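# Move printed block to second-highest cabinet shelf, close door

## Task

Inside the pantry cabinet is a printed block. Put it on the cabinet's second level counting down from the top, then close the cabinet door. The cabinet floor counts as its lowest level, so it is not the first shelf. The robot must not tip over or finish leaning. The block and the closed door must stay put on their own, without the robot holding them.

## Robot and tools

Robot: TidyBot++, a mobile base 0.54 m long, 0.50 m wide and 0.38 m tall on four powered casters. It carries one seven-joint arm with a two-finger gripper. The shoulder sits 0.12 m ahead of the base centre and 0.68 m above the floor. Two cameras: base_camera (pinhole, 644x364) and wrist_camera (fisheye, 644x476, looking along the hand). The arm starts folded with the hand pointing down. In that pose the hand pokes up to 0.08 m past the base front and the elbow reaches up to 1.15 m high.

Frames: the base frame has its origin on the floor below the base centre, x forward, y left, z up. hand_pose is reported in this frame and is the point midway between the finger pads. The hand's own z runs out along the fingers, and the fingers open and close along its y. The odometry frame is the base frame as it was when the scene began. base_odometry heading is positive to the left, from -3.142 to 3.142. It counts wheel turns only, so slip shows as travel, and it drifts a few cm and degrees over many moves. base_tilt is in degrees, with forward and right positive.

execute_actions: arguments are actions (a list holding one action, or empty to just read the state) and cameras (a list of base_camera, wrist_camera or all; omitted or null gives all, [] gives none). An action may hold base, joints and speeds, all starting together. base takes exactly one relative offset from where the base currently is: translate_m (metres, forward positive, -2 to 2), strafe_m (metres, left positive, -2 to 2) or rotate_rad (radians, counter-clockwise from above positive, -6.3 to 6.3). joints is a set of absolute targets keyed by name, in radians except gripper: joint_1_rad (any angle, vertical axis, positive is clockwise from above, the opposite sense to rotate_rad), joint_2_rad shoulder -2.249 to 2.249, joint_3_rad (any angle), joint_4_rad elbow -2.579 to 2.579, joint_5_rad (any angle), joint_6_rad wrist -2.099 to 2.099, joint_7_rad (any angle, hand roll; at 1.57 with the hand down the fingers open left and right), gripper_pos 0 (open, about 85 mm gap) to 1 (closed, about 96 to 120 N per finger). The gap is roughly 85 x (1 - gripper_pos) mm. Any-angle joints go the short way, so turn them in steps below half a turn. speeds caps a base motion for that action only: translate_m and strafe_m 0.05 to 0.5 m/s, rotate_rad 0.1 to 1.57 rad/s, defaults at the top. A base move needing more than 8.667 s is refused, as is any unknown key or out-of-range value. No action runs past 15 s. A joint or base left out of an action may keep pushing toward its previous target.

Arm geometry: with joint_1_rad 0, joint_3_rad 3.14 and joint_5_rad 0, the arm stays in the vertical plane along base x. Segment tilt from vertical (forward positive): upper arm (0.42 m) = joint_2_rad, forearm (0.31 m) = joint_2_rad - joint_4_rad, hand (0.31 m) = that minus joint_6_rad. Hand reach ahead of the shoulder is the sum of length x sin(tilt), and height above it is the sum of length x cos(tilt). A downward-pointing hand tops out near 0.94 m above the floor, and only close to the base.

wait: seconds 0 to 10; it commands nothing and returns the same state and images. zoom_image: camera (base_camera or wrist_camera) and region [x0, y0, x1, y1] in pixels of that camera's latest full image, at most 504x504. finished_scene: scene number. It ends the scene for good once the robot has held the last command, and its result reports success.

Reading results: base_status and joint_status tell how each motion ended. done (for the base, this only means the wheels turned as commanded; a blocked base may still say done well short). off_target means it stopped away from the target and may still push. contact_stop or time_out means it stopped and now holds there. not_followed, with a joint command not followed line and a cause, means the self-collision check held back the arm targets; the gripper still moves. Nothing checks the arm against the base. on_its_own lists uncommanded changes. motor_effort gives percent of maximum per motor with the peak in brackets; readings are noisy and offset. Motor temperatures lists one value per arm joint. With the gripper at 1, done means empty fingers and off_target means something is held. ARM HIT flags a hard hit on the base or the arm itself. After a stop reported in a call, the rest of that reply's calls do not run.

Accuracy: friction leaves joints slightly off even when reported done. To correct, send each joint its last command plus (desired minus read). hand_pose itself may be 1 to 2 cm wrong, so trust the images. A held load makes the arm sag; do not send a joint its read angle while holding something.

Avoid: driving while the arm is caught on something about 0.8 m or higher (tipping), and sideways force on a raised hand (wheel lift). Pulling the arm back or backing off straightens a lean. Torque faults above 104.5 N m (joints 1 to 4) or 51.3 N m (joints 5 to 7) freeze the arm and gripper for 10 s while the base keeps going. Holding loads heats motors: warnings appear from 60 °C, and at 75 °C the arm goes weak and sinks (limit_stop_at_motor_heat; resend targets). Also avoid drops, slams and hard shoves, and keep in mind that loose objects may occasionally get nudged.

Each tool is called after "Call:" as name(argument=value, ...), one argument or row to a line, values as JSON.

## Session

Call:
execute_actions(
  actions=[],
)

Scene clock: 0.00 s.
Motor temperatures (°C, as the motors report them): [34 32 27 31 39 44 41]
base_odometry: x=+0.000 y=+0.000 heading=+0.000 (m, m, rad; odometry frame)
base_tilt: forward=+0.1 right=-0.7 (deg)
base_status: not commanded
joint_positions: joint_1_rad=-0.040 joint_2_rad=-0.384 joint_3_rad=+3.149 joint_4_rad=-2.502 joint_5_rad=+0.058 joint_6_rad=-0.872 joint_7_rad=+1.584 gripper_pos=+0.000
joint_status: not commanded
motor_effort: joint_1_rad=+0 joint_2_rad=-1 joint_3_rad=+1 joint_4_rad=+14 joint_5_rad=+0 joint_6_rad=+0 joint_7_rad=+0 (%)
hand_pose: x=+0.2776 y=-0.0069 z=+0.6011 quat_wxyz=(+0.021, +0.996, +0.040, +0.076) (m; base frame)
pictures: base_camera, wrist_camera
Images, in order (width x height): base_camera 644x364, wrist_camera 644x476.

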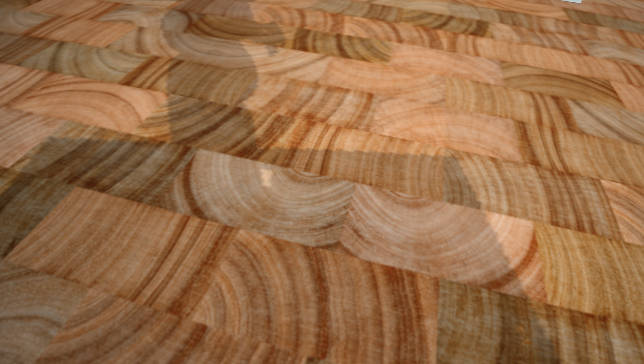

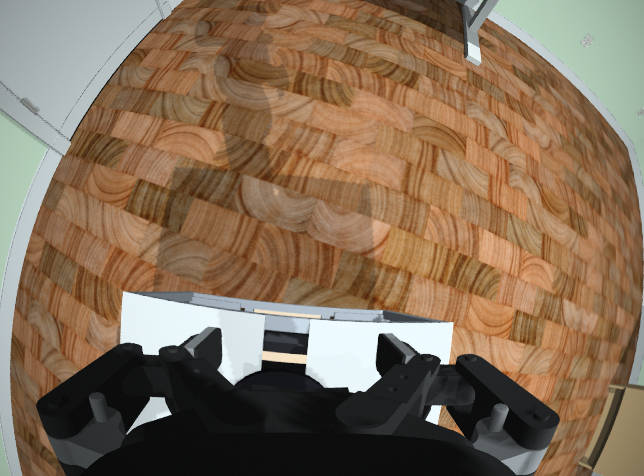

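Call:
execute_actions(
  actions=[
    {"joints":{"joint_6_rad":0.55,"joint_5_rad":0,"joint_1_rad":0}},
  ],
  cameras=["wrist_camera"],
)

Call:
execute_actions(
  actions=[
    {"base":{"rotate_rad":-2.0}},
  ],
  cameras=["wrist_camera"],
)

Scene clock: 8.37 s.
Motor temperatures (°C, as the motors report them): [34 32 27 31 39 44 41]
base_odometry: x=+0.000 y=+0.000 heading=+0.000 (m, m, rad; odometry frame)
base_tilt: forward=+0.1 right=-0.7 (deg)
base_status: not commanded
joint_positions: joint_1_rad=-0.019 joint_2_rad=-0.384 joint_3_rad=+3.149 joint_4_rad=-2.501 joint_5_rad=+0.034 joint_6_rad=+0.528 joint_7_rad=+1.584 gripper_pos=+0.000
joint_status: all done
motor_effort: joint_1_rad=+1(0) joint_2_rad=-6(7) joint_3_rad=+1(0) joint_4_rad=+21(21) joint_5_rad=-1(1) joint_6_rad=+8(8) joint_7_rad=-1(0) (%)
hand_pose: x=+0.5412 y=+0.0111 z=+0.9031 quat_wxyz=(+0.004, +0.713, +0.025, +0.701) (m; base frame)
pictures: wrist_camera
Images, in order (width x height): wrist_camera 644x476.

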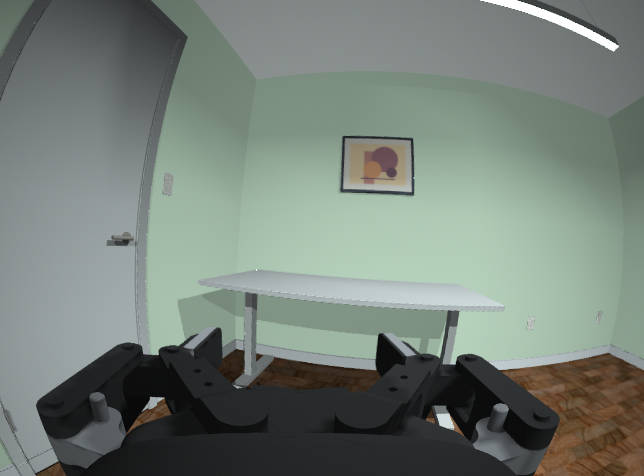

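Scene clock: 11.03 s.
Motor temperatures (°C, as the motors report them): [34 32 27 31 39 44 41]
base_odometry: x=+0.000 y=+0.000 heading=-2.000 (m, m, rad; odometry frame)
base_tilt: forward=+0.1 right=-0.7 (deg)
base_status: done
joint_positions: joint_1_rad=-0.014 joint_2_rad=-0.384 joint_3_rad=+3.149 joint_4_rad=-2.501 joint_5_rad=+0.032 joint_6_rad=+0.528 joint_7_rad=+1.584 gripper_pos=+0.000
joint_status: not commanded
motor_effort: joint_1_rad=-1(1) joint_2_rad=-6(7) joint_3_rad=+0(2) joint_4_rad=+21(21) joint_5_rad=-1(1) joint_6_rad=+8(8) joint_7_rad=+0(1) (%)
hand_pose: x=+0.5413 y=+0.0087 z=+0.9032 quat_wxyz=(+0.005, +0.713, +0.022, +0.701) (m; base frame)
pictures: wrist_camera
Images, in order (width x height): wrist_camera 644x476.

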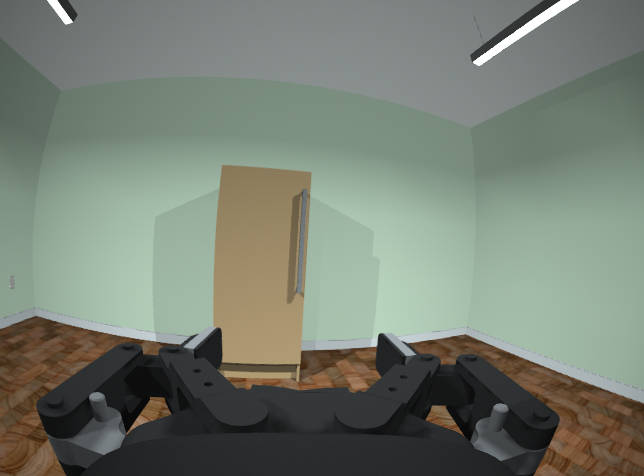

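Call:
execute_actions(
  actions=[
    {"base":{"rotate_rad":0.22}},
  ],
  cameras=[],
)

Call:
execute_actions(
  actions=[
    {"base":{"translate_m":0.8}},
  ],
)

Scene clock: 16.70 s.
Motor temperatures (°C, as the motors report them): [34 32 27 31 39 44 41]
base_odometry: x=+0.000 y=+0.000 heading=-1.780 (m, m, rad; odometry frame)
base_tilt: forward=+0.1 right=-0.7 (deg)
base_status: done
joint_positions: joint_1_rad=-0.013 joint_2_rad=-0.384 joint_3_rad=+3.149 joint_4_rad=-2.501 joint_5_rad=+0.032 joint_6_rad=+0.528 joint_7_rad=+1.584 gripper_pos=+0.000
joint_status: not commanded
motor_effort: joint_1_rad=+0(1) joint_2_rad=-6(6) joint_3_rad=+0(2) joint_4_rad=+21(21) joint_5_rad=+0(1) joint_6_rad=+8(8) joint_7_rad=+0(0) (%)
hand_pose: x=+0.5413 y=+0.0083 z=+0.9032 quat_wxyz=(+0.006, +0.713, +0.021, +0.701) (m; base frame)
pictures: none
No camera images: the call's "cameras" was empty. Leave "cameras" out to get every camera's image.

Scene clock: 19.67 s.
Motor temperatures (°C, as the motors report them): [34 32 27 31 39 44 41]
base_odometry: x=-0.167 y=-0.782 heading=-1.781 (m, m, rad; odometry frame)
base_tilt: forward=+0.1 right=-0.7 (deg)
base_status: done
joint_positions: joint_1_rad=-0.013 joint_2_rad=-0.384 joint_3_rad=+3.149 joint_4_rad=-2.501 joint_5_rad=+0.032 joint_6_rad=+0.528 joint_7_rad=+1.584 gripper_pos=+0.000
joint_status: not commanded
motor_effort: joint_1_rad=+0(0) joint_2_rad=-6(10) joint_3_rad=+0(1) joint_4_rad=+21(22) joint_5_rad=-1(1) joint_6_rad=+8(9) joint_7_rad=+0(0) (%)
hand_pose: x=+0.5413 y=+0.0083 z=+0.9032 quat_wxyz=(+0.006, +0.713, +0.021, +0.701) (m; base frame)
pictures: base_camera, wrist_camera
Images, in order (width x height): base_camera 644x364, wrist_camera 644x476.

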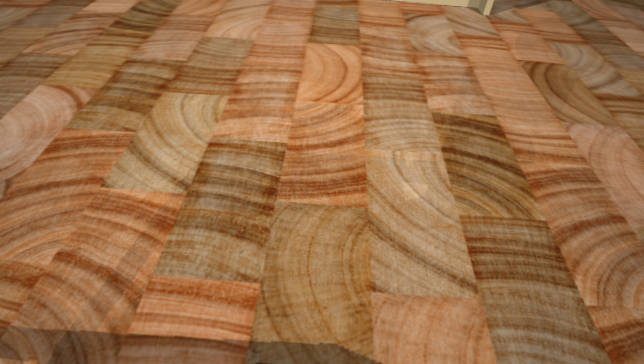

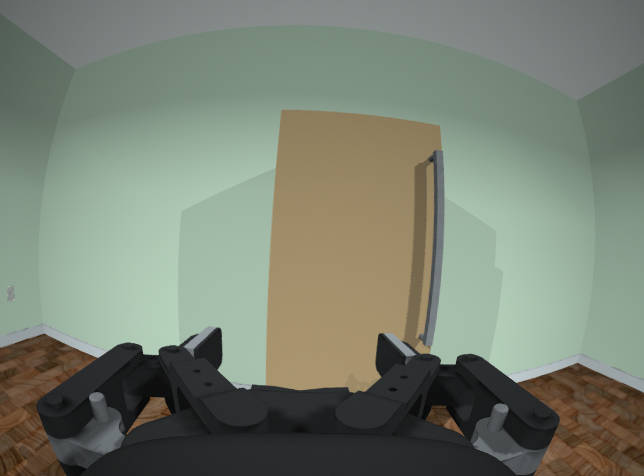

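Call:
execute_actions(
  actions=[
    {"base":{"rotate_rad":-0.06},"joints":{"joint_5_rad":-0.03,"joint_1_rad":0.015,"joint_3_rad":3.13,"joint_7_rad":1.55,"joint_6_rad":0.57}},
  ],
  cameras=[],
)

Call:
execute_actions(
  actions=[
    {"base":{"strafe_m":-0.35}},
  ],
  cameras=[],
)

Call:
execute_actions(
  actions=[
    {"base":{"translate_m":0.35}},
  ],
)

Scene clock: 24.90 s.
Motor temperatures (°C, as the motors report them): [34 32 27 31 39 44 41]
base_odometry: x=-0.167 y=-0.783 heading=-1.841 (m, m, rad; odometry frame)
base_tilt: forward=+0.1 right=-0.7 (deg)
base_status: done
joint_positions: joint_1_rad=+0.001 joint_2_rad=-0.384 joint_3_rad=+3.137 joint_4_rad=-2.501 joint_5_rad=+0.000 joint_6_rad=+0.528 joint_7_rad=+1.570 gripper_pos=+0.000
joint_status: all done
motor_effort: joint_1_rad=+0(2) joint_2_rad=-6(7) joint_3_rad=+0(2) joint_4_rad=+22(22) joint_5_rad=-1(0) joint_6_rad=+8(9) joint_7_rad=+0(1) (%)
hand_pose: x=+0.5412 y=+0.0030 z=+0.9032 quat_wxyz=(-0.001, +0.713, +0.001, +0.701) (m; base frame)
pictures: none
No camera images: the call's "cameras" was empty. Leave "cameras" out to get every camera's image.

Scene clock: 26.93 s.
Motor temperatures (°C, as the motors report them): [34 32 27 31 39 44 41]
base_odometry: x=-0.504 y=-0.689 heading=-1.841 (m, m, rad; odometry frame)
base_tilt: forward=+0.1 right=-0.7 (deg)
base_status: done
joint_positions: joint_1_rad=+0.002 joint_2_rad=-0.384 joint_3_rad=+3.137 joint_4_rad=-2.501 joint_5_rad=+0.000 joint_6_rad=+0.528 joint_7_rad=+1.570 gripper_pos=+0.000
joint_status: not commanded
motor_effort: joint_1_rad=+1(0) joint_2_rad=-6(7) joint_3_rad=+0(2) joint_4_rad=+22(21) joint_5_rad=-1(0) joint_6_rad=+8(8) joint_7_rad=+0(0) (%)
hand_pose: x=+0.5412 y=+0.0029 z=+0.9032 quat_wxyz=(-0.001, +0.713, +0.001, +0.701) (m; base frame)
pictures: none
No camera images: the call's "cameras" was empty. Leave "cameras" out to get every camera's image.

Scene clock: 28.97 s.
Motor temperatures (°C, as the motors report them): [34 32 27 31 39 44 41]
base_odometry: x=-0.598 y=-1.027 heading=-1.841 (m, m, rad; odometry frame)
base_tilt: forward=+0.1 right=-0.7 (deg)
base_status: done
joint_positions: joint_1_rad=+0.002 joint_2_rad=-0.380 joint_3_rad=+3.137 joint_4_rad=-2.501 joint_5_rad=+0.000 joint_6_rad=+0.529 joint_7_rad=+1.570 gripper_pos=+0.000
joint_status: not commanded
motor_effort: joint_1_rad=+0(0) joint_2_rad=-6(10) joint_3_rad=+0(1) joint_4_rad=+21(22) joint_5_rad=+0(1) joint_6_rad=+8(9) joint_7_rad=+0(1) (%)
hand_pose: x=+0.5420 y=+0.0029 z=+0.9018 quat_wxyz=(-0.001, +0.714, +0.001, +0.700) (m; base frame)
pictures: base_camera, wrist_camera
Images, in order (width x height): base_camera 644x364, wrist_camera 644x476.

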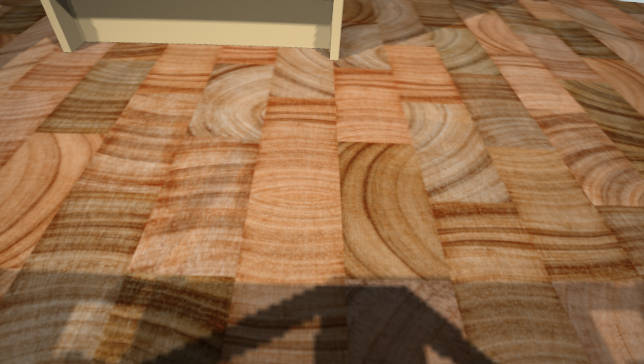

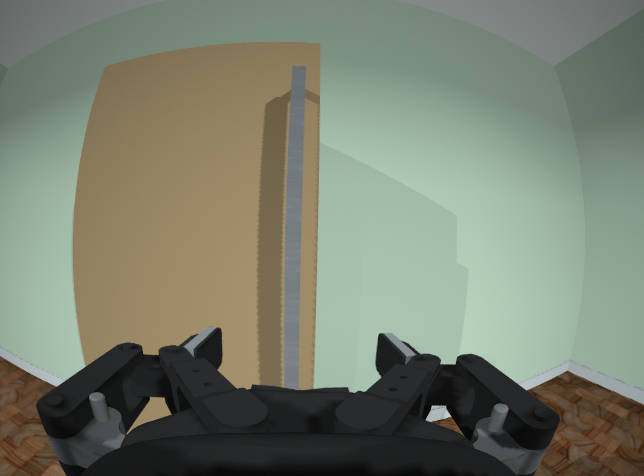

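Call:
execute_actions(
  actions=[
    {"base":{"translate_m":0.2}},
  ],
  cameras=["wrist_camera"],
)

Scene clock: 36.70 s.
Motor temperatures (°C, as the motors report them): [34 32 27 31 39 44 41]
base_odometry: x=-0.651 y=-1.220 heading=-1.841 (m, m, rad; odometry frame)
base_tilt: forward=+0.1 right=-0.7 (deg)
base_status: done
joint_positions: joint_1_rad=+0.002 joint_2_rad=-0.379 joint_3_rad=+3.137 joint_4_rad=-2.501 joint_5_rad=+0.000 joint_6_rad=+0.529 joint_7_rad=+1.570 gripper_pos=+0.000
joint_status: not commanded
motor_effort: joint_1_rad=+0(1) joint_2_rad=-7(10) joint_3_rad=+0(0) joint_4_rad=+21(22) joint_5_rad=+0(0) joint_6_rad=+9(8) joint_7_rad=+0(0) (%)
hand_pose: x=+0.5424 y=+0.0029 z=+0.9011 quat_wxyz=(-0.001, +0.715, +0.001, +0.699) (m; base frame)
pictures: wrist_camera
Images, in order (width x height): wrist_camera 644x476.

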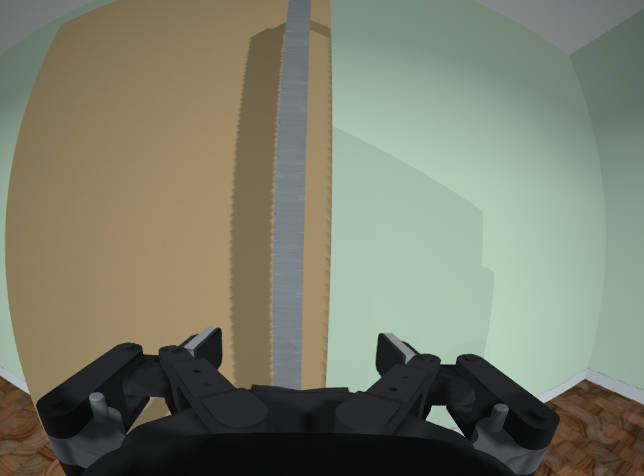

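Call:
execute_actions(
  actions=[
    {"base":{"translate_m":0.1},"speeds":{"translate_m":0.1},"joints":{"joint_1_rad":-0.035,"gripper_pos":0.4}},
  ],
  cameras=["wrist_camera"],
)

Scene clock: 40.80 s.
Motor temperatures (°C, as the motors report them): [34 32 27 31 39 44 41]
base_odometry: x=-0.678 y=-1.316 heading=-1.841 (m, m, rad; odometry frame)
base_tilt: forward=+0.1 right=-0.7 (deg)
base_status: done
joint_positions: joint_1_rad=-0.026 joint_2_rad=-0.381 joint_3_rad=+3.137 joint_4_rad=-2.501 joint_5_rad=+0.000 joint_6_rad=+0.529 joint_7_rad=+1.570 gripper_pos=+0.400
joint_status: all done
motor_effort: joint_1_rad=+1(1) joint_2_rad=-6(9) joint_3_rad=+1(1) joint_4_rad=+21(22) joint_5_rad=+0(0) joint_6_rad=+8(8) joint_7_rad=+0(0) (%)
hand_pose: x=+0.5416 y=+0.0146 z=+0.9021 quat_wxyz=(-0.010, +0.714, +0.011, +0.700) (m; base frame)
pictures: wrist_camera
Images, in order (width x height): wrist_camera 644x476.

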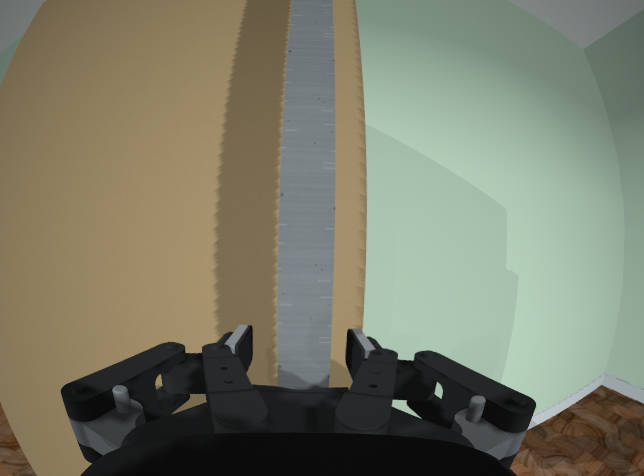

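Call:
execute_actions(
  actions=[
    {"base":{"translate_m":0.015}},
  ],
  cameras=[],
)

Call:
execute_actions(
  actions=[
    {"joints":{"gripper_pos":1}},
  ],
  cameras=[],
)

Call:
execute_actions(
  actions=[
    {"base":{"translate_m":-0.12},"speeds":{"translate_m":0.08},"joints":{"joint_1_rad":-0.07}},
  ],
  cameras=["wrist_camera"],
)

Scene clock: 45.60 s.
Motor temperatures (°C, as the motors report them): [34 32 27 31 39 44 41]
base_odometry: x=-0.682 y=-1.331 heading=-1.841 (m, m, rad; odometry frame)
base_tilt: forward=+0.1 right=-0.7 (deg)
base_status: done
joint_positions: joint_1_rad=-0.026 joint_2_rad=-0.380 joint_3_rad=+3.137 joint_4_rad=-2.501 joint_5_rad=+0.000 joint_6_rad=+0.529 joint_7_rad=+1.570 gripper_pos=+0.400
joint_status: not commanded
motor_effort: joint_1_rad=+0(0) joint_2_rad=-7(9) joint_3_rad=+0(0) joint_4_rad=+20(22) joint_5_rad=+0(0) joint_6_rad=+8(8) joint_7_rad=-1(0) (%)
hand_pose: x=+0.5420 y=+0.0146 z=+0.9015 quat_wxyz=(-0.010, +0.715, +0.011, +0.699) (m; base frame)
pictures: none
No camera images: the call's "cameras" was empty. Leave "cameras" out to get every camera's image.

Scene clock: 46.47 s.
Motor temperatures (°C, as the motors report them): [34 32 27 31 39 44 41]
base_odometry: x=-0.682 y=-1.330 heading=-1.841 (m, m, rad; odometry frame)
base_tilt: forward=+0.1 right=-0.7 (deg)
base_status: not commanded
joint_positions: joint_1_rad=-0.025 joint_2_rad=-0.380 joint_3_rad=+3.138 joint_4_rad=-2.501 joint_5_rad=-0.003 joint_6_rad=+0.529 joint_7_rad=+1.570 gripper_pos=+0.740
joint_status: gripper_pos off_target (ended at +0.740, target +1.000)
motor_effort: joint_1_rad=-3(6) joint_2_rad=-6(7) joint_3_rad=-1(6) joint_4_rad=+21(25) joint_5_rad=-2(5) joint_6_rad=+8(9) joint_7_rad=-3(3) (%)
hand_pose: x=+0.5417 y=+0.0131 z=+0.9015 quat_wxyz=(-0.010, +0.715, +0.009, +0.699) (m; base frame)
pictures: none
No camera images: the call's "cameras" was empty. Leave "cameras" out to get every camera's image.

Scene clock: 48.50 s.
Motor temperatures (°C, as the motors report them): [34 32 27 31 39 44 41]
base_odometry: x=-0.650 y=-1.215 heading=-1.841 (m, m, rad; odometry frame)
base_tilt: forward=+0.2 right=-0.7 (deg)
base_status: done
joint_positions: joint_1_rad=-0.049 joint_2_rad=-0.331 joint_3_rad=+3.130 joint_4_rad=-2.464 joint_5_rad=-0.005 joint_6_rad=+0.529 joint_7_rad=+1.579 gripper_pos=+0.740
joint_status: all done
motor_effort: joint_1_rad=-4(8) joint_2_rad=-21(23) joint_3_rad=+1(7) joint_4_rad=+11(21) joint_5_rad=-2(3) joint_6_rad=+9(9) joint_7_rad=-7(8) (%)
hand_pose: x=+0.5584 y=+0.0277 z=+0.9017 quat_wxyz=(-0.017, +0.718, +0.023, +0.695) (m; base frame)
pictures: wrist_camera
Images, in order (width x height): wrist_camera 644x476.

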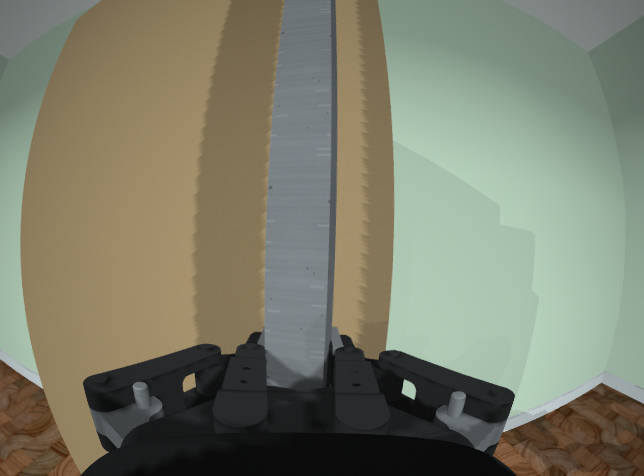

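Call:
execute_actions(
  actions=[
    {"base":{"strafe_m":0.03},"speeds":{"strafe_m":0.08}},
  ],
  cameras=[],
)

Call:
execute_actions(
  actions=[
    {"base":{"translate_m":-0.1},"speeds":{"translate_m":0.08}},
  ],
  cameras=[],
)

Call:
execute_actions(
  actions=[
    {"joints":{"gripper_pos":0.2}},
  ],
)

Scene clock: 53.77 s.
Motor temperatures (°C, as the motors report them): [34 32 27 31 39 44 41]
base_odometry: x=-0.622 y=-1.223 heading=-1.841 (m, m, rad; odometry frame)
base_tilt: forward=+0.1 right=-0.7 (deg)
base_status: done
joint_positions: joint_1_rad=-0.029 joint_2_rad=-0.354 joint_3_rad=+3.162 joint_4_rad=-2.483 joint_5_rad=-0.006 joint_6_rad=+0.531 joint_7_rad=+1.581 gripper_pos=+0.740
joint_status: not commanded
motor_effort: joint_1_rad=-8(11) joint_2_rad=-12(21) joint_3_rad=-6(8) joint_4_rad=+20(20) joint_5_rad=-1(3) joint_6_rad=+8(10) joint_7_rad=-7(8) (%)
hand_pose: x=+0.5511 y=+0.0031 z=+0.9016 quat_wxyz=(-0.003, +0.717, +0.002, +0.697) (m; base frame)
pictures: none
No camera images: the call's "cameras" was empty. Leave "cameras" out to get every camera's image.

Scene clock: 55.53 s.
Motor temperatures (°C, as the motors report them): [34 32 27 31 39 44 41]
base_odometry: x=-0.595 y=-1.128 heading=-1.841 (m, m, rad; odometry frame)
base_tilt: forward=+0.2 right=-0.8 (deg)
base_status: done
joint_positions: joint_1_rad=-0.054 joint_2_rad=-0.287 joint_3_rad=+3.124 joint_4_rad=-2.431 joint_5_rad=-0.006 joint_6_rad=+0.532 joint_7_rad=+1.587 gripper_pos=+0.740
joint_status: not commanded
motor_effort: joint_1_rad=-3(7) joint_2_rad=-29(32) joint_3_rad=+1(5) joint_4_rad=+5(18) joint_5_rad=+0(4) joint_6_rad=+8(10) joint_7_rad=-8(9) (%)
hand_pose: x=+0.5736 y=+0.0339 z=+0.9018 quat_wxyz=(-0.018, +0.721, +0.030, +0.692) (m; base frame)
pictures: none
No camera images: the call's "cameras" was empty. Leave "cameras" out to get every camera's image.

Scene clock: 56.53 s.
Motor temperatures (°C, as the motors report them): [34 32 27 31 39 44 41]
base_odometry: x=-0.595 y=-1.127 heading=-1.841 (m, m, rad; odometry frame)
base_tilt: forward=+0.1 right=-0.7 (deg)
base_status: not commanded
joint_positions: joint_1_rad=-0.060 joint_2_rad=-0.394 joint_3_rad=+3.124 joint_4_rad=-2.508 joint_5_rad=-0.006 joint_6_rad=+0.532 joint_7_rad=+1.570 gripper_pos=+0.200
joint_status: all done
motor_effort: joint_1_rad=-1(3) joint_2_rad=-6(29) joint_3_rad=+1(2) joint_4_rad=+21(23) joint_5_rad=+0(1) joint_6_rad=+8(9) joint_7_rad=-1(7) (%)
hand_pose: x=+0.5364 y=+0.0339 z=+0.9042 quat_wxyz=(-0.025, +0.711, +0.026, +0.703) (m; base frame)
pictures: base_camera, wrist_camera
Images, in order (width x height): base_camera 644x364, wrist_camera 644x476.

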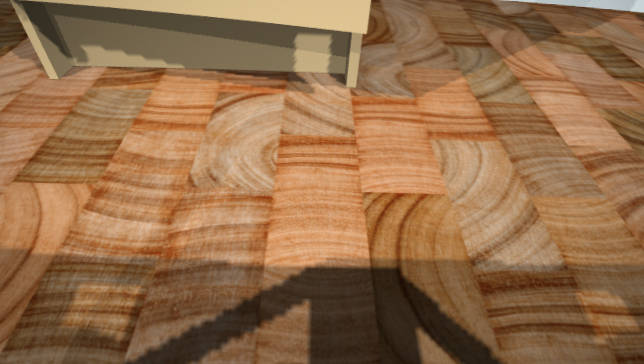

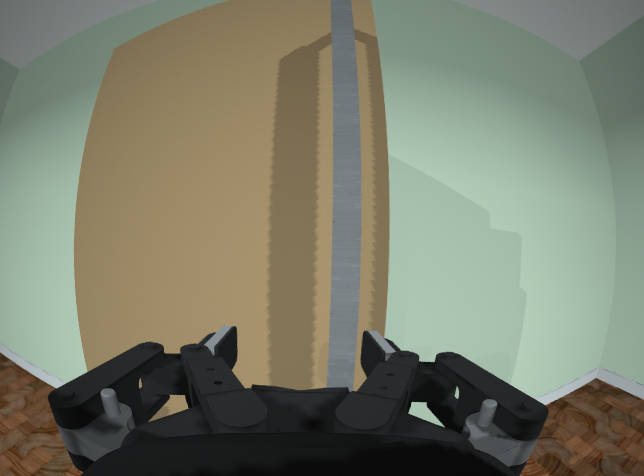

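Call:
execute_actions(
  actions=[
    {"base":{"strafe_m":-0.02},"joints":{"joint_1_rad":0.015,"joint_2_rad":0.3,"joint_3_rad":3.15,"joint_4_rad":-2.4,"joint_6_rad":1.15,"gripper_pos":0.2}},
  ],
  cameras=["wrist_camera"],
)

Scene clock: 67.27 s.
Motor temperatures (°C, as the motors report them): [34 32 27 31 39 44 41]
base_odometry: x=-0.614 y=-1.121 heading=-1.841 (m, m, rad; odometry frame)
base_tilt: forward=+0.1 right=-0.7 (deg)
base_status: done
joint_positions: joint_1_rad=-0.004 joint_2_rad=+0.293 joint_3_rad=+3.130 joint_4_rad=-2.417 joint_5_rad=-0.006 joint_6_rad=+1.105 joint_7_rad=+1.570 gripper_pos=+0.200
joint_status: all done
motor_effort: joint_1_rad=+1(0) joint_2_rad=-25(27) joint_3_rad=-1(2) joint_4_rad=+13(21) joint_5_rad=-1(1) joint_6_rad=+8(9) joint_7_rad=+0(0) (%)
hand_pose: x=+0.6829 y=+0.0079 z=+0.7881 quat_wxyz=(-0.006, +0.719, +0.001, +0.695) (m; base frame)
pictures: wrist_camera
Images, in order (width x height): wrist_camera 644x476.

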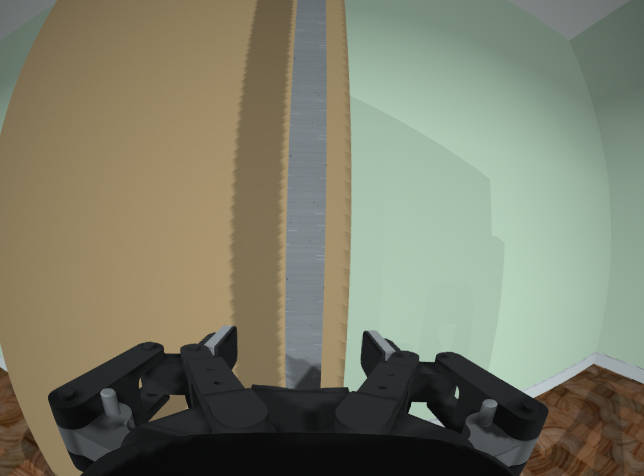

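Call:
execute_actions(
  actions=[
    {"base":{"translate_m":0.06},"speeds":{"translate_m":0.1}},
  ],
  cameras=[],
)

Call:
execute_actions(
  actions=[
    {"joints":{"gripper_pos":1}},
  ],
  cameras=[],
)

Call:
execute_actions(
  actions=[
    {"base":{"translate_m":-0.16},"speeds":{"translate_m":0.1},"joints":{"joint_1_rad":-0.04}},
  ],
  cameras=[],
)

Call:
execute_actions(
  actions=[
    {"base":{"strafe_m":0.05},"speeds":{"strafe_m":0.1}},
  ],
  cameras=[],
)

Call:
execute_actions(
  actions=[
    {"base":{"translate_m":-0.1},"speeds":{"translate_m":0.1}},
  ],
  cameras=[],
)

Call:
execute_actions(
  actions=[
    {"base":{"strafe_m":0.07},"speeds":{"strafe_m":0.1}},
  ],
  cameras=[],
)

Call:
execute_actions(
  actions=[
    {"base":{"translate_m":-0.07},"speeds":{"translate_m":0.1}},
  ],
)

Scene clock: 75.67 s.
Motor temperatures (°C, as the motors report them): [34 32 27 31 39 44 41]
base_odometry: x=-0.630 y=-1.179 heading=-1.841 (m, m, rad; odometry frame)
base_tilt: forward=+0.1 right=-0.7 (deg)
base_status: done
joint_positions: joint_1_rad=-0.003 joint_2_rad=+0.295 joint_3_rad=+3.130 joint_4_rad=-2.412 joint_5_rad=-0.006 joint_6_rad=+1.106 joint_7_rad=+1.570 gripper_pos=+0.200
joint_status: not commanded
motor_effort: joint_1_rad=+0(0) joint_2_rad=-26(28) joint_3_rad=-1(0) joint_4_rad=+14(14) joint_5_rad=+0(0) joint_6_rad=+8(8) joint_7_rad=+0(0) (%)
hand_pose: x=+0.6846 y=+0.0074 z=+0.7896 quat_wxyz=(-0.005, +0.718, +0.001, +0.696) (m; base frame)
pictures: none
No camera images: the call's "cameras" was empty. Leave "cameras" out to get every camera's image.

Scene clock: 76.67 s.
Motor temperatures (°C, as the motors report them): [34 32 27 31 39 44 41]
base_odometry: x=-0.630 y=-1.179 heading=-1.841 (m, m, rad; odometry frame)
base_tilt: forward=+0.1 right=-0.7 (deg)
base_status: not commanded
joint_positions: joint_1_rad=-0.004 joint_2_rad=+0.295 joint_3_rad=+3.130 joint_4_rad=-2.413 joint_5_rad=-0.006 joint_6_rad=+1.107 joint_7_rad=+1.570 gripper_pos=+0.738
joint_status: gripper_pos off_target (ended at +0.738, target +1.000)
motor_effort: joint_1_rad=+4(6) joint_2_rad=-24(25) joint_3_rad=+2(4) joint_4_rad=+15(19) joint_5_rad=-7(7) joint_6_rad=+9(8) joint_7_rad=-3(2) (%)
hand_pose: x=+0.6844 y=+0.0079 z=+0.7896 quat_wxyz=(-0.006, +0.718, +0.001, +0.696) (m; base frame)
pictures: none
No camera images: the call's "cameras" was empty. Leave "cameras" out to get every camera's image.

Scene clock: 78.93 s.
Motor temperatures (°C, as the motors report them): [34 32 27 31 39 44 41]
base_odometry: x=-0.588 y=-1.025 heading=-1.841 (m, m, rad; odometry frame)
base_tilt: forward=+0.1 right=-0.7 (deg)
base_status: done
joint_positions: joint_1_rad=-0.060 joint_2_rad=+0.329 joint_3_rad=+3.142 joint_4_rad=-2.369 joint_5_rad=-0.013 joint_6_rad=+1.107 joint_7_rad=+1.570 gripper_pos=+0.739
joint_status: all done
motor_effort: joint_1_rad=+3(6) joint_2_rad=-35(37) joint_3_rad=+0(5) joint_4_rad=+5(14) joint_5_rad=+2(7) joint_6_rad=+11(12) joint_7_rad=-3(2) (%)
hand_pose: x=+0.7003 y=+0.0326 z=+0.7899 quat_wxyz=(-0.019, +0.714, +0.015, +0.700) (m; base frame)
pictures: none
No camera images: the call's "cameras" was empty. Leave "cameras" out to get every camera's image.

Scene clock: 79.97 s.
Motor temperatures (°C, as the motors report them): [34 32 27 31 39 44 41]
base_odometry: x=-0.540 y=-1.039 heading=-1.841 (m, m, rad; odometry frame)
base_tilt: forward=+0.1 right=-0.7 (deg)
base_status: done
joint_positions: joint_1_rad=-0.017 joint_2_rad=+0.328 joint_3_rad=+3.174 joint_4_rad=-2.371 joint_5_rad=-0.045 joint_6_rad=+1.107 joint_7_rad=+1.570 gripper_pos=+0.740
joint_status: not commanded
motor_effort: joint_1_rad=-5(7) joint_2_rad=-30(35) joint_3_rad=-5(7) joint_4_rad=+10(11) joint_5_rad=+5(7) joint_6_rad=+8(12) joint_7_rad=-2(3) (%)
hand_pose: x=+0.7002 y=-0.0177 z=+0.7896 quat_wxyz=(+0.015, +0.714, -0.023, +0.700) (m; base frame)
pictures: none
No camera images: the call's "cameras" was empty. Leave "cameras" out to get every camera's image.

Scene clock: 81.53 s.
Motor temperatures (°C, as the motors report them): [34 32 27 31 39 44 41]
base_odometry: x=-0.513 y=-0.943 heading=-1.841 (m, m, rad; odometry frame)
base_tilt: forward=+0.2 right=-0.7 (deg)
base_status: done
joint_positions: joint_1_rad=-0.064 joint_2_rad=+0.339 joint_3_rad=+3.144 joint_4_rad=-2.356 joint_5_rad=-0.045 joint_6_rad=+1.108 joint_7_rad=+1.570 gripper_pos=+0.739
joint_status: not commanded
motor_effort: joint_1_rad=+5(8) joint_2_rad=-36(39) joint_3_rad=+1(4) joint_4_rad=+4(8) joint_5_rad=-1(5) joint_6_rad=+11(13) joint_7_rad=-6(6) (%)
hand_pose: x=+0.7054 y=+0.0252 z=+0.7901 quat_wxyz=(-0.014, +0.713, +0.001, +0.701) (m; base frame)
pictures: none
No camera images: the call's "cameras" was empty. Leave "cameras" out to get every camera's image.

Scene clock: 82.77 s.
Motor temperatures (°C, as the motors report them): [34 32 27 31 39 44 41]
base_odometry: x=-0.445 y=-0.961 heading=-1.841 (m, m, rad; odometry frame)
base_tilt: forward=+0.1 right=-0.7 (deg)
base_status: done
joint_positions: joint_1_rad=-0.001 joint_2_rad=+0.327 joint_3_rad=+3.190 joint_4_rad=-2.371 joint_5_rad=-0.062 joint_6_rad=+1.108 joint_7_rad=+1.570 gripper_pos=+0.739
joint_status: not commanded
motor_effort: joint_1_rad=-8(10) joint_2_rad=-30(37) joint_3_rad=-8(11) joint_4_rad=+9(12) joint_5_rad=+7(10) joint_6_rad=+9(11) joint_7_rad=-3(6) (%)
hand_pose: x=+0.6990 y=-0.0401 z=+0.7899 quat_wxyz=(+0.031, +0.713, -0.040, +0.699) (m; base frame)
pictures: none
No camera images: the call's "cameras" was empty. Leave "cameras" out to get every camera's image.

Scene clock: 84.03 s.
Motor temperatures (°C, as the motors report them): [34 32 27 31 39 44 41]
base_odometry: x=-0.427 y=-0.894 heading=-1.841 (m, m, rad; odometry frame)
base_tilt: forward=+0.1 right=-0.7 (deg)
base_status: done
joint_positions: joint_1_rad=-0.047 joint_2_rad=+0.333 joint_3_rad=+3.159 joint_4_rad=-2.364 joint_5_rad=-0.059 joint_6_rad=+1.108 joint_7_rad=+1.570 gripper_pos=+0.739
joint_status: not commanded
motor_effort: joint_1_rad=+2(7) joint_2_rad=-34(36) joint_3_rad=-1(7) joint_4_rad=+6(9) joint_5_rad=+1(7) joint_6_rad=+10(12) joint_7_rad=-6(6) (%)
hand_pose: x=+0.7029 y=+0.0038 z=+0.7902 quat_wxyz=(+0.000, +0.713, -0.015, +0.701) (m; base frame)
pictures: base_camera, wrist_camera
Images, in order (width x height): base_camera 644x364, wrist_camera 644x476.

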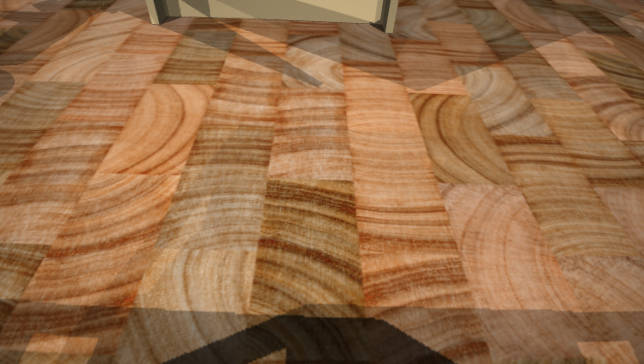

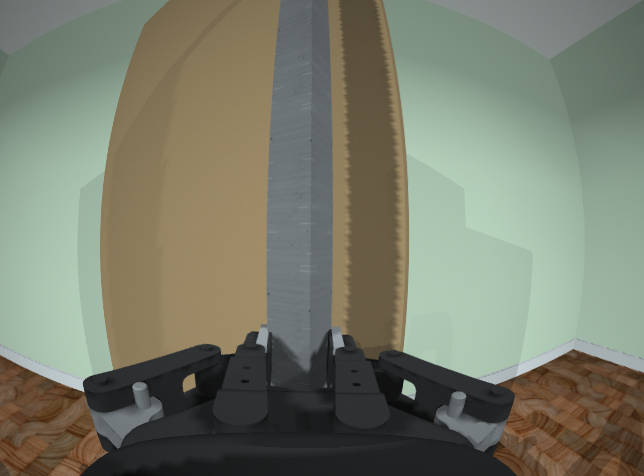

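Call:
execute_actions(
  actions=[
    {"base":{"strafe_m":0.16},"speeds":{"strafe_m":0.2},"joints":{"joint_1_rad":0.1}},
  ],
  cameras=[],
)

Call:
execute_actions(
  actions=[
    {"base":{"translate_m":-0.07},"speeds":{"translate_m":0.1}},
  ],
  cameras=[],
)

Call:
execute_actions(
  actions=[
    {"base":{"strafe_m":0.17},"speeds":{"strafe_m":0.2},"joints":{"joint_1_rad":0.24}},
  ],
  cameras=[],
)

Call:
execute_actions(
  actions=[
    {"base":{"translate_m":-0.05},"speeds":{"translate_m":0.1}},
  ],
  cameras=[],
)

Call:
execute_actions(
  actions=[
    {"base":{"strafe_m":0.18},"speeds":{"strafe_m":0.2},"joints":{"joint_1_rad":0.38}},
  ],
)

Scene clock: 91.43 s.
Motor temperatures (°C, as the motors report them): [34 32 27 31 39 44 41]
base_odometry: x=-0.272 y=-0.937 heading=-1.841 (m, m, rad; odometry frame)
base_tilt: forward=+0.1 right=-0.7 (deg)
base_status: done
joint_positions: joint_1_rad=+0.148 joint_2_rad=+0.314 joint_3_rad=+3.198 joint_4_rad=-2.389 joint_5_rad=-0.071 joint_6_rad=+1.109 joint_7_rad=+1.570 gripper_pos=+0.740
joint_status: joint_1_rad off_target (ended at +0.148, target +0.100)
motor_effort: joint_1_rad=-9(12) joint_2_rad=-28(34) joint_3_rad=-9(12) joint_4_rad=+13(15) joint_5_rad=+8(11) joint_6_rad=+8(11) joint_7_rad=-3(6) (%)
hand_pose: x=+0.6788 y=-0.1311 z=+0.7900 quat_wxyz=(+0.088, +0.708, -0.099, +0.693) (m; base frame)
pictures: none
No camera images: the call's "cameras" was empty. Leave "cameras" out to get every camera's image.

Scene clock: 92.70 s.
Motor temperatures (°C, as the motors report them): [34 32 27 31 39 44 41]
base_odometry: x=-0.254 y=-0.869 heading=-1.841 (m, m, rad; odometry frame)
base_tilt: forward=+0.1 right=-0.7 (deg)
base_status: done
joint_positions: joint_1_rad=+0.095 joint_2_rad=+0.323 joint_3_rad=+3.156 joint_4_rad=-2.377 joint_5_rad=-0.054 joint_6_rad=+1.109 joint_7_rad=+1.570 gripper_pos=+0.739
joint_status: not commanded
on_its_own: joint_1_rad moved -0.053 to your old target +0.100
motor_effort: joint_1_rad=+1(9) joint_2_rad=-31(34) joint_3_rad=-1(8) joint_4_rad=+7(12) joint_5_rad=+0(8) joint_6_rad=+10(12) joint_7_rad=-4(5) (%)
hand_pose: x=+0.6930 y=-0.0760 z=+0.7903 quat_wxyz=(+0.048, +0.711, -0.063, +0.698) (m; base frame)
pictures: none
No camera images: the call's "cameras" was empty. Leave "cameras" out to get every camera's image.

Scene clock: 94.33 s.
Motor temperatures (°C, as the motors report them): [34 32 27 31 39 44 41]
base_odometry: x=-0.090 y=-0.915 heading=-1.841 (m, m, rad; odometry frame)
base_tilt: forward=+0.1 right=-0.7 (deg)
base_status: done
joint_positions: joint_1_rad=+0.234 joint_2_rad=+0.298 joint_3_rad=+3.148 joint_4_rad=-2.401 joint_5_rad=-0.057 joint_6_rad=+1.112 joint_7_rad=+1.570 gripper_pos=+0.999
joint_status: all done
on_its_own: gripper_pos moved +0.259 to your old target +1.000
motor_effort: joint_1_rad=+0(17) joint_2_rad=-26(32) joint_3_rad=+0(15) joint_4_rad=+13(29) joint_5_rad=+0(16) joint_6_rad=+8(10) joint_7_rad=+0(5) (%)
hand_pose: x=+0.6683 y=-0.1491 z=+0.7948 quat_wxyz=(+0.094, +0.704, -0.111, +0.695) (m; base frame)
pictures: none
No camera images: the call's "cameras" was empty. Leave "cameras" out to get every camera's image.

Scene clock: 95.40 s.
Motor temperatures (°C, as the motors report them): [34 32 27 31 39 44 41]
base_odometry: x=-0.076 y=-0.867 heading=-1.841 (m, m, rad; odometry frame)
base_tilt: forward=+0.1 right=-0.7 (deg)
base_status: done
joint_positions: joint_1_rad=+0.234 joint_2_rad=+0.298 joint_3_rad=+3.148 joint_4_rad=-2.401 joint_5_rad=-0.057 joint_6_rad=+1.112 joint_7_rad=+1.570 gripper_pos=+0.999
joint_status: not commanded
motor_effort: joint_1_rad=+0(1) joint_2_rad=-26(28) joint_3_rad=+0(0) joint_4_rad=+13(14) joint_5_rad=+0(0) joint_6_rad=+8(9) joint_7_rad=+0(1) (%)
hand_pose: x=+0.6684 y=-0.1491 z=+0.7946 quat_wxyz=(+0.094, +0.704, -0.111, +0.695) (m; base frame)
pictures: none
No camera images: the call's "cameras" was empty. Leave "cameras" out to get every camera's image.

Scene clock: 97.07 s.
Motor temperatures (°C, as the motors report them): [34 32 27 31 39 44 41]
base_odometry: x=+0.097 y=-0.915 heading=-1.841 (m, m, rad; odometry frame)
base_tilt: forward=+0.1 right=-0.7 (deg)
base_status: done
joint_positions: joint_1_rad=+0.368 joint_2_rad=+0.298 joint_3_rad=+3.148 joint_4_rad=-2.401 joint_5_rad=-0.057 joint_6_rad=+1.112 joint_7_rad=+1.570 gripper_pos=+0.999
joint_status: all done
motor_effort: joint_1_rad=+0(2) joint_2_rad=-26(27) joint_3_rad=+0(3) joint_4_rad=+13(13) joint_5_rad=+0(0) joint_6_rad=+8(9) joint_7_rad=+0(0) (%)
hand_pose: x=+0.6434 y=-0.2215 z=+0.7946 quat_wxyz=(+0.140, +0.695, -0.158, +0.687) (m; base frame)
pictures: base_camera, wrist_camera
Images, in order (width x height): base_camera 644x364, wrist_camera 644x476.

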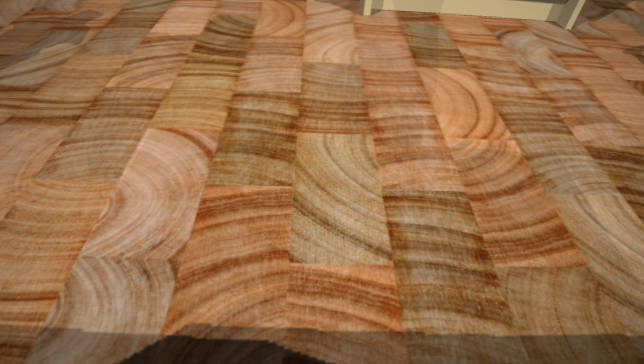

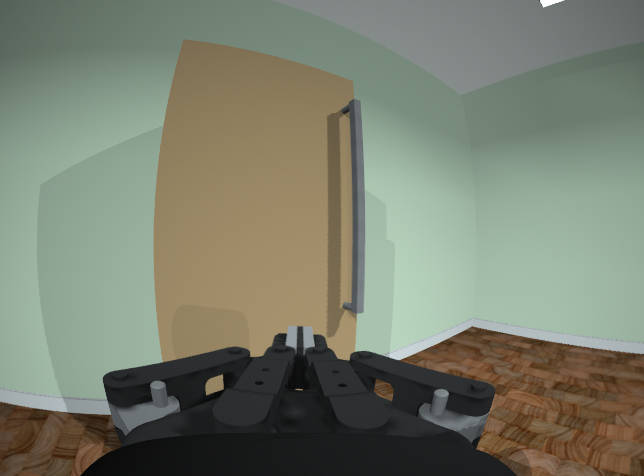

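Call:
execute_actions(
  actions=[
    {"base":{"translate_m":-0.12},"joints":{"joint_1_rad":-0.015,"joint_5_rad":0.03,"joint_3_rad":3.13}},
  ],
  cameras=[],
)

Call:
execute_actions(
  actions=[
    {"base":{"strafe_m":-0.62}},
  ],
  cameras=["wrist_camera"],
)

Scene clock: 104.70 s.
Motor temperatures (°C, as the motors report them): [34 32 27 31 39 44 41]
base_odometry: x=+0.130 y=-0.799 heading=-1.841 (m, m, rad; odometry frame)
base_tilt: forward=+0.1 right=-0.7 (deg)
base_status: done
joint_positions: joint_1_rad=-0.003 joint_2_rad=+0.298 joint_3_rad=+3.142 joint_4_rad=-2.401 joint_5_rad=-0.002 joint_6_rad=+1.112 joint_7_rad=+1.570 gripper_pos=+0.999
joint_status: all done
motor_effort: joint_1_rad=+0(2) joint_2_rad=-26(29) joint_3_rad=+0(0) joint_4_rad=+13(15) joint_5_rad=+0(1) joint_6_rad=+8(8) joint_7_rad=+0(1) (%)
hand_pose: x=+0.6884 y=+0.0021 z=+0.7951 quat_wxyz=(-0.001, +0.713, +0.000, +0.702) (m; base frame)
pictures: none
No camera images: the call's "cameras" was empty. Leave "cameras" out to get every camera's image.

Scene clock: 107.30 s.
Motor temperatures (°C, as the motors report them): [34 32 27 31 39 44 41]
base_odometry: x=-0.468 y=-0.633 heading=-1.841 (m, m, rad; odometry frame)
base_tilt: forward=+0.2 right=-0.7 (deg)
base_status: done
joint_positions: joint_1_rad=-0.006 joint_2_rad=+0.298 joint_3_rad=+3.142 joint_4_rad=-2.401 joint_5_rad=+0.000 joint_6_rad=+1.112 joint_7_rad=+1.570 gripper_pos=+0.999
joint_status: not commanded
motor_effort: joint_1_rad=+0(1) joint_2_rad=-26(26) joint_3_rad=+0(1) joint_4_rad=+13(13) joint_5_rad=+0(0) joint_6_rad=+8(8) joint_7_rad=+0(0) (%)
hand_pose: x=+0.6883 y=+0.0044 z=+0.7951 quat_wxyz=(-0.002, +0.713, +0.002, +0.702) (m; base frame)
pictures: wrist_camera
Images, in order (width x height): wrist_camera 644x476.

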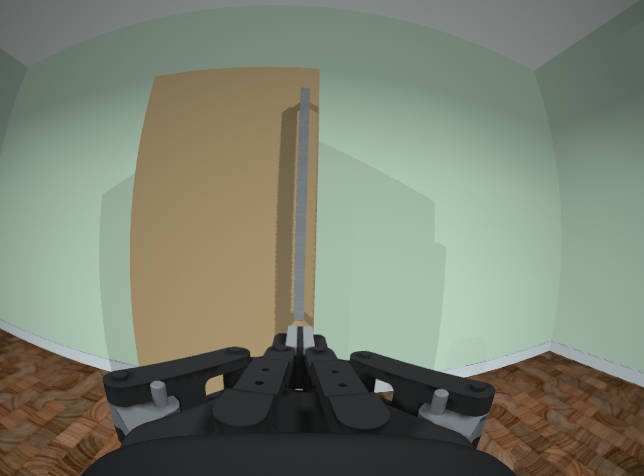

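Call:
execute_actions(
  actions=[
    {"base":{"translate_m":0.5},"joints":{"gripper_pos":0.2}},
  ],
  cameras=["wrist_camera"],
)

Scene clock: 119.33 s.
Motor temperatures (°C, as the motors report them): [34 32 27 31 39 44 41]
base_odometry: x=-0.602 y=-1.115 heading=-1.841 (m, m, rad; odometry frame)
base_tilt: forward=+0.1 right=-0.7 (deg)
base_status: done
joint_positions: joint_1_rad=-0.006 joint_2_rad=+0.301 joint_3_rad=+3.142 joint_4_rad=-2.401 joint_5_rad=+0.000 joint_6_rad=+1.112 joint_7_rad=+1.570 gripper_pos=+0.200
joint_status: all done
motor_effort: joint_1_rad=+0(0) joint_2_rad=-26(30) joint_3_rad=-1(1) joint_4_rad=+13(15) joint_5_rad=+0(0) joint_6_rad=+8(9) joint_7_rad=-1(0) (%)
hand_pose: x=+0.6887 y=+0.0044 z=+0.7936 quat_wxyz=(-0.002, +0.714, +0.002, +0.701) (m; base frame)
pictures: wrist_camera
Images, in order (width x height): wrist_camera 644x476.

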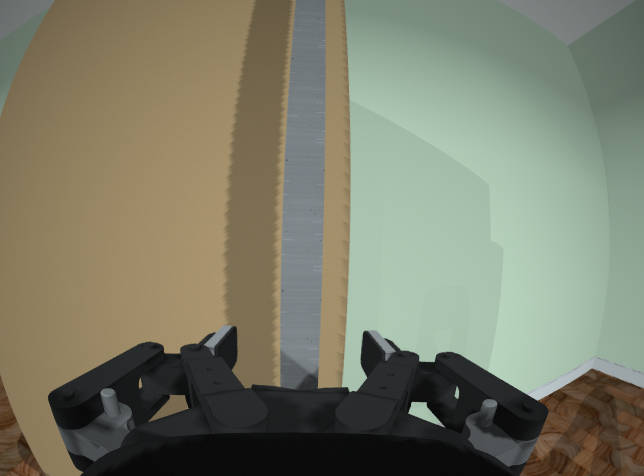

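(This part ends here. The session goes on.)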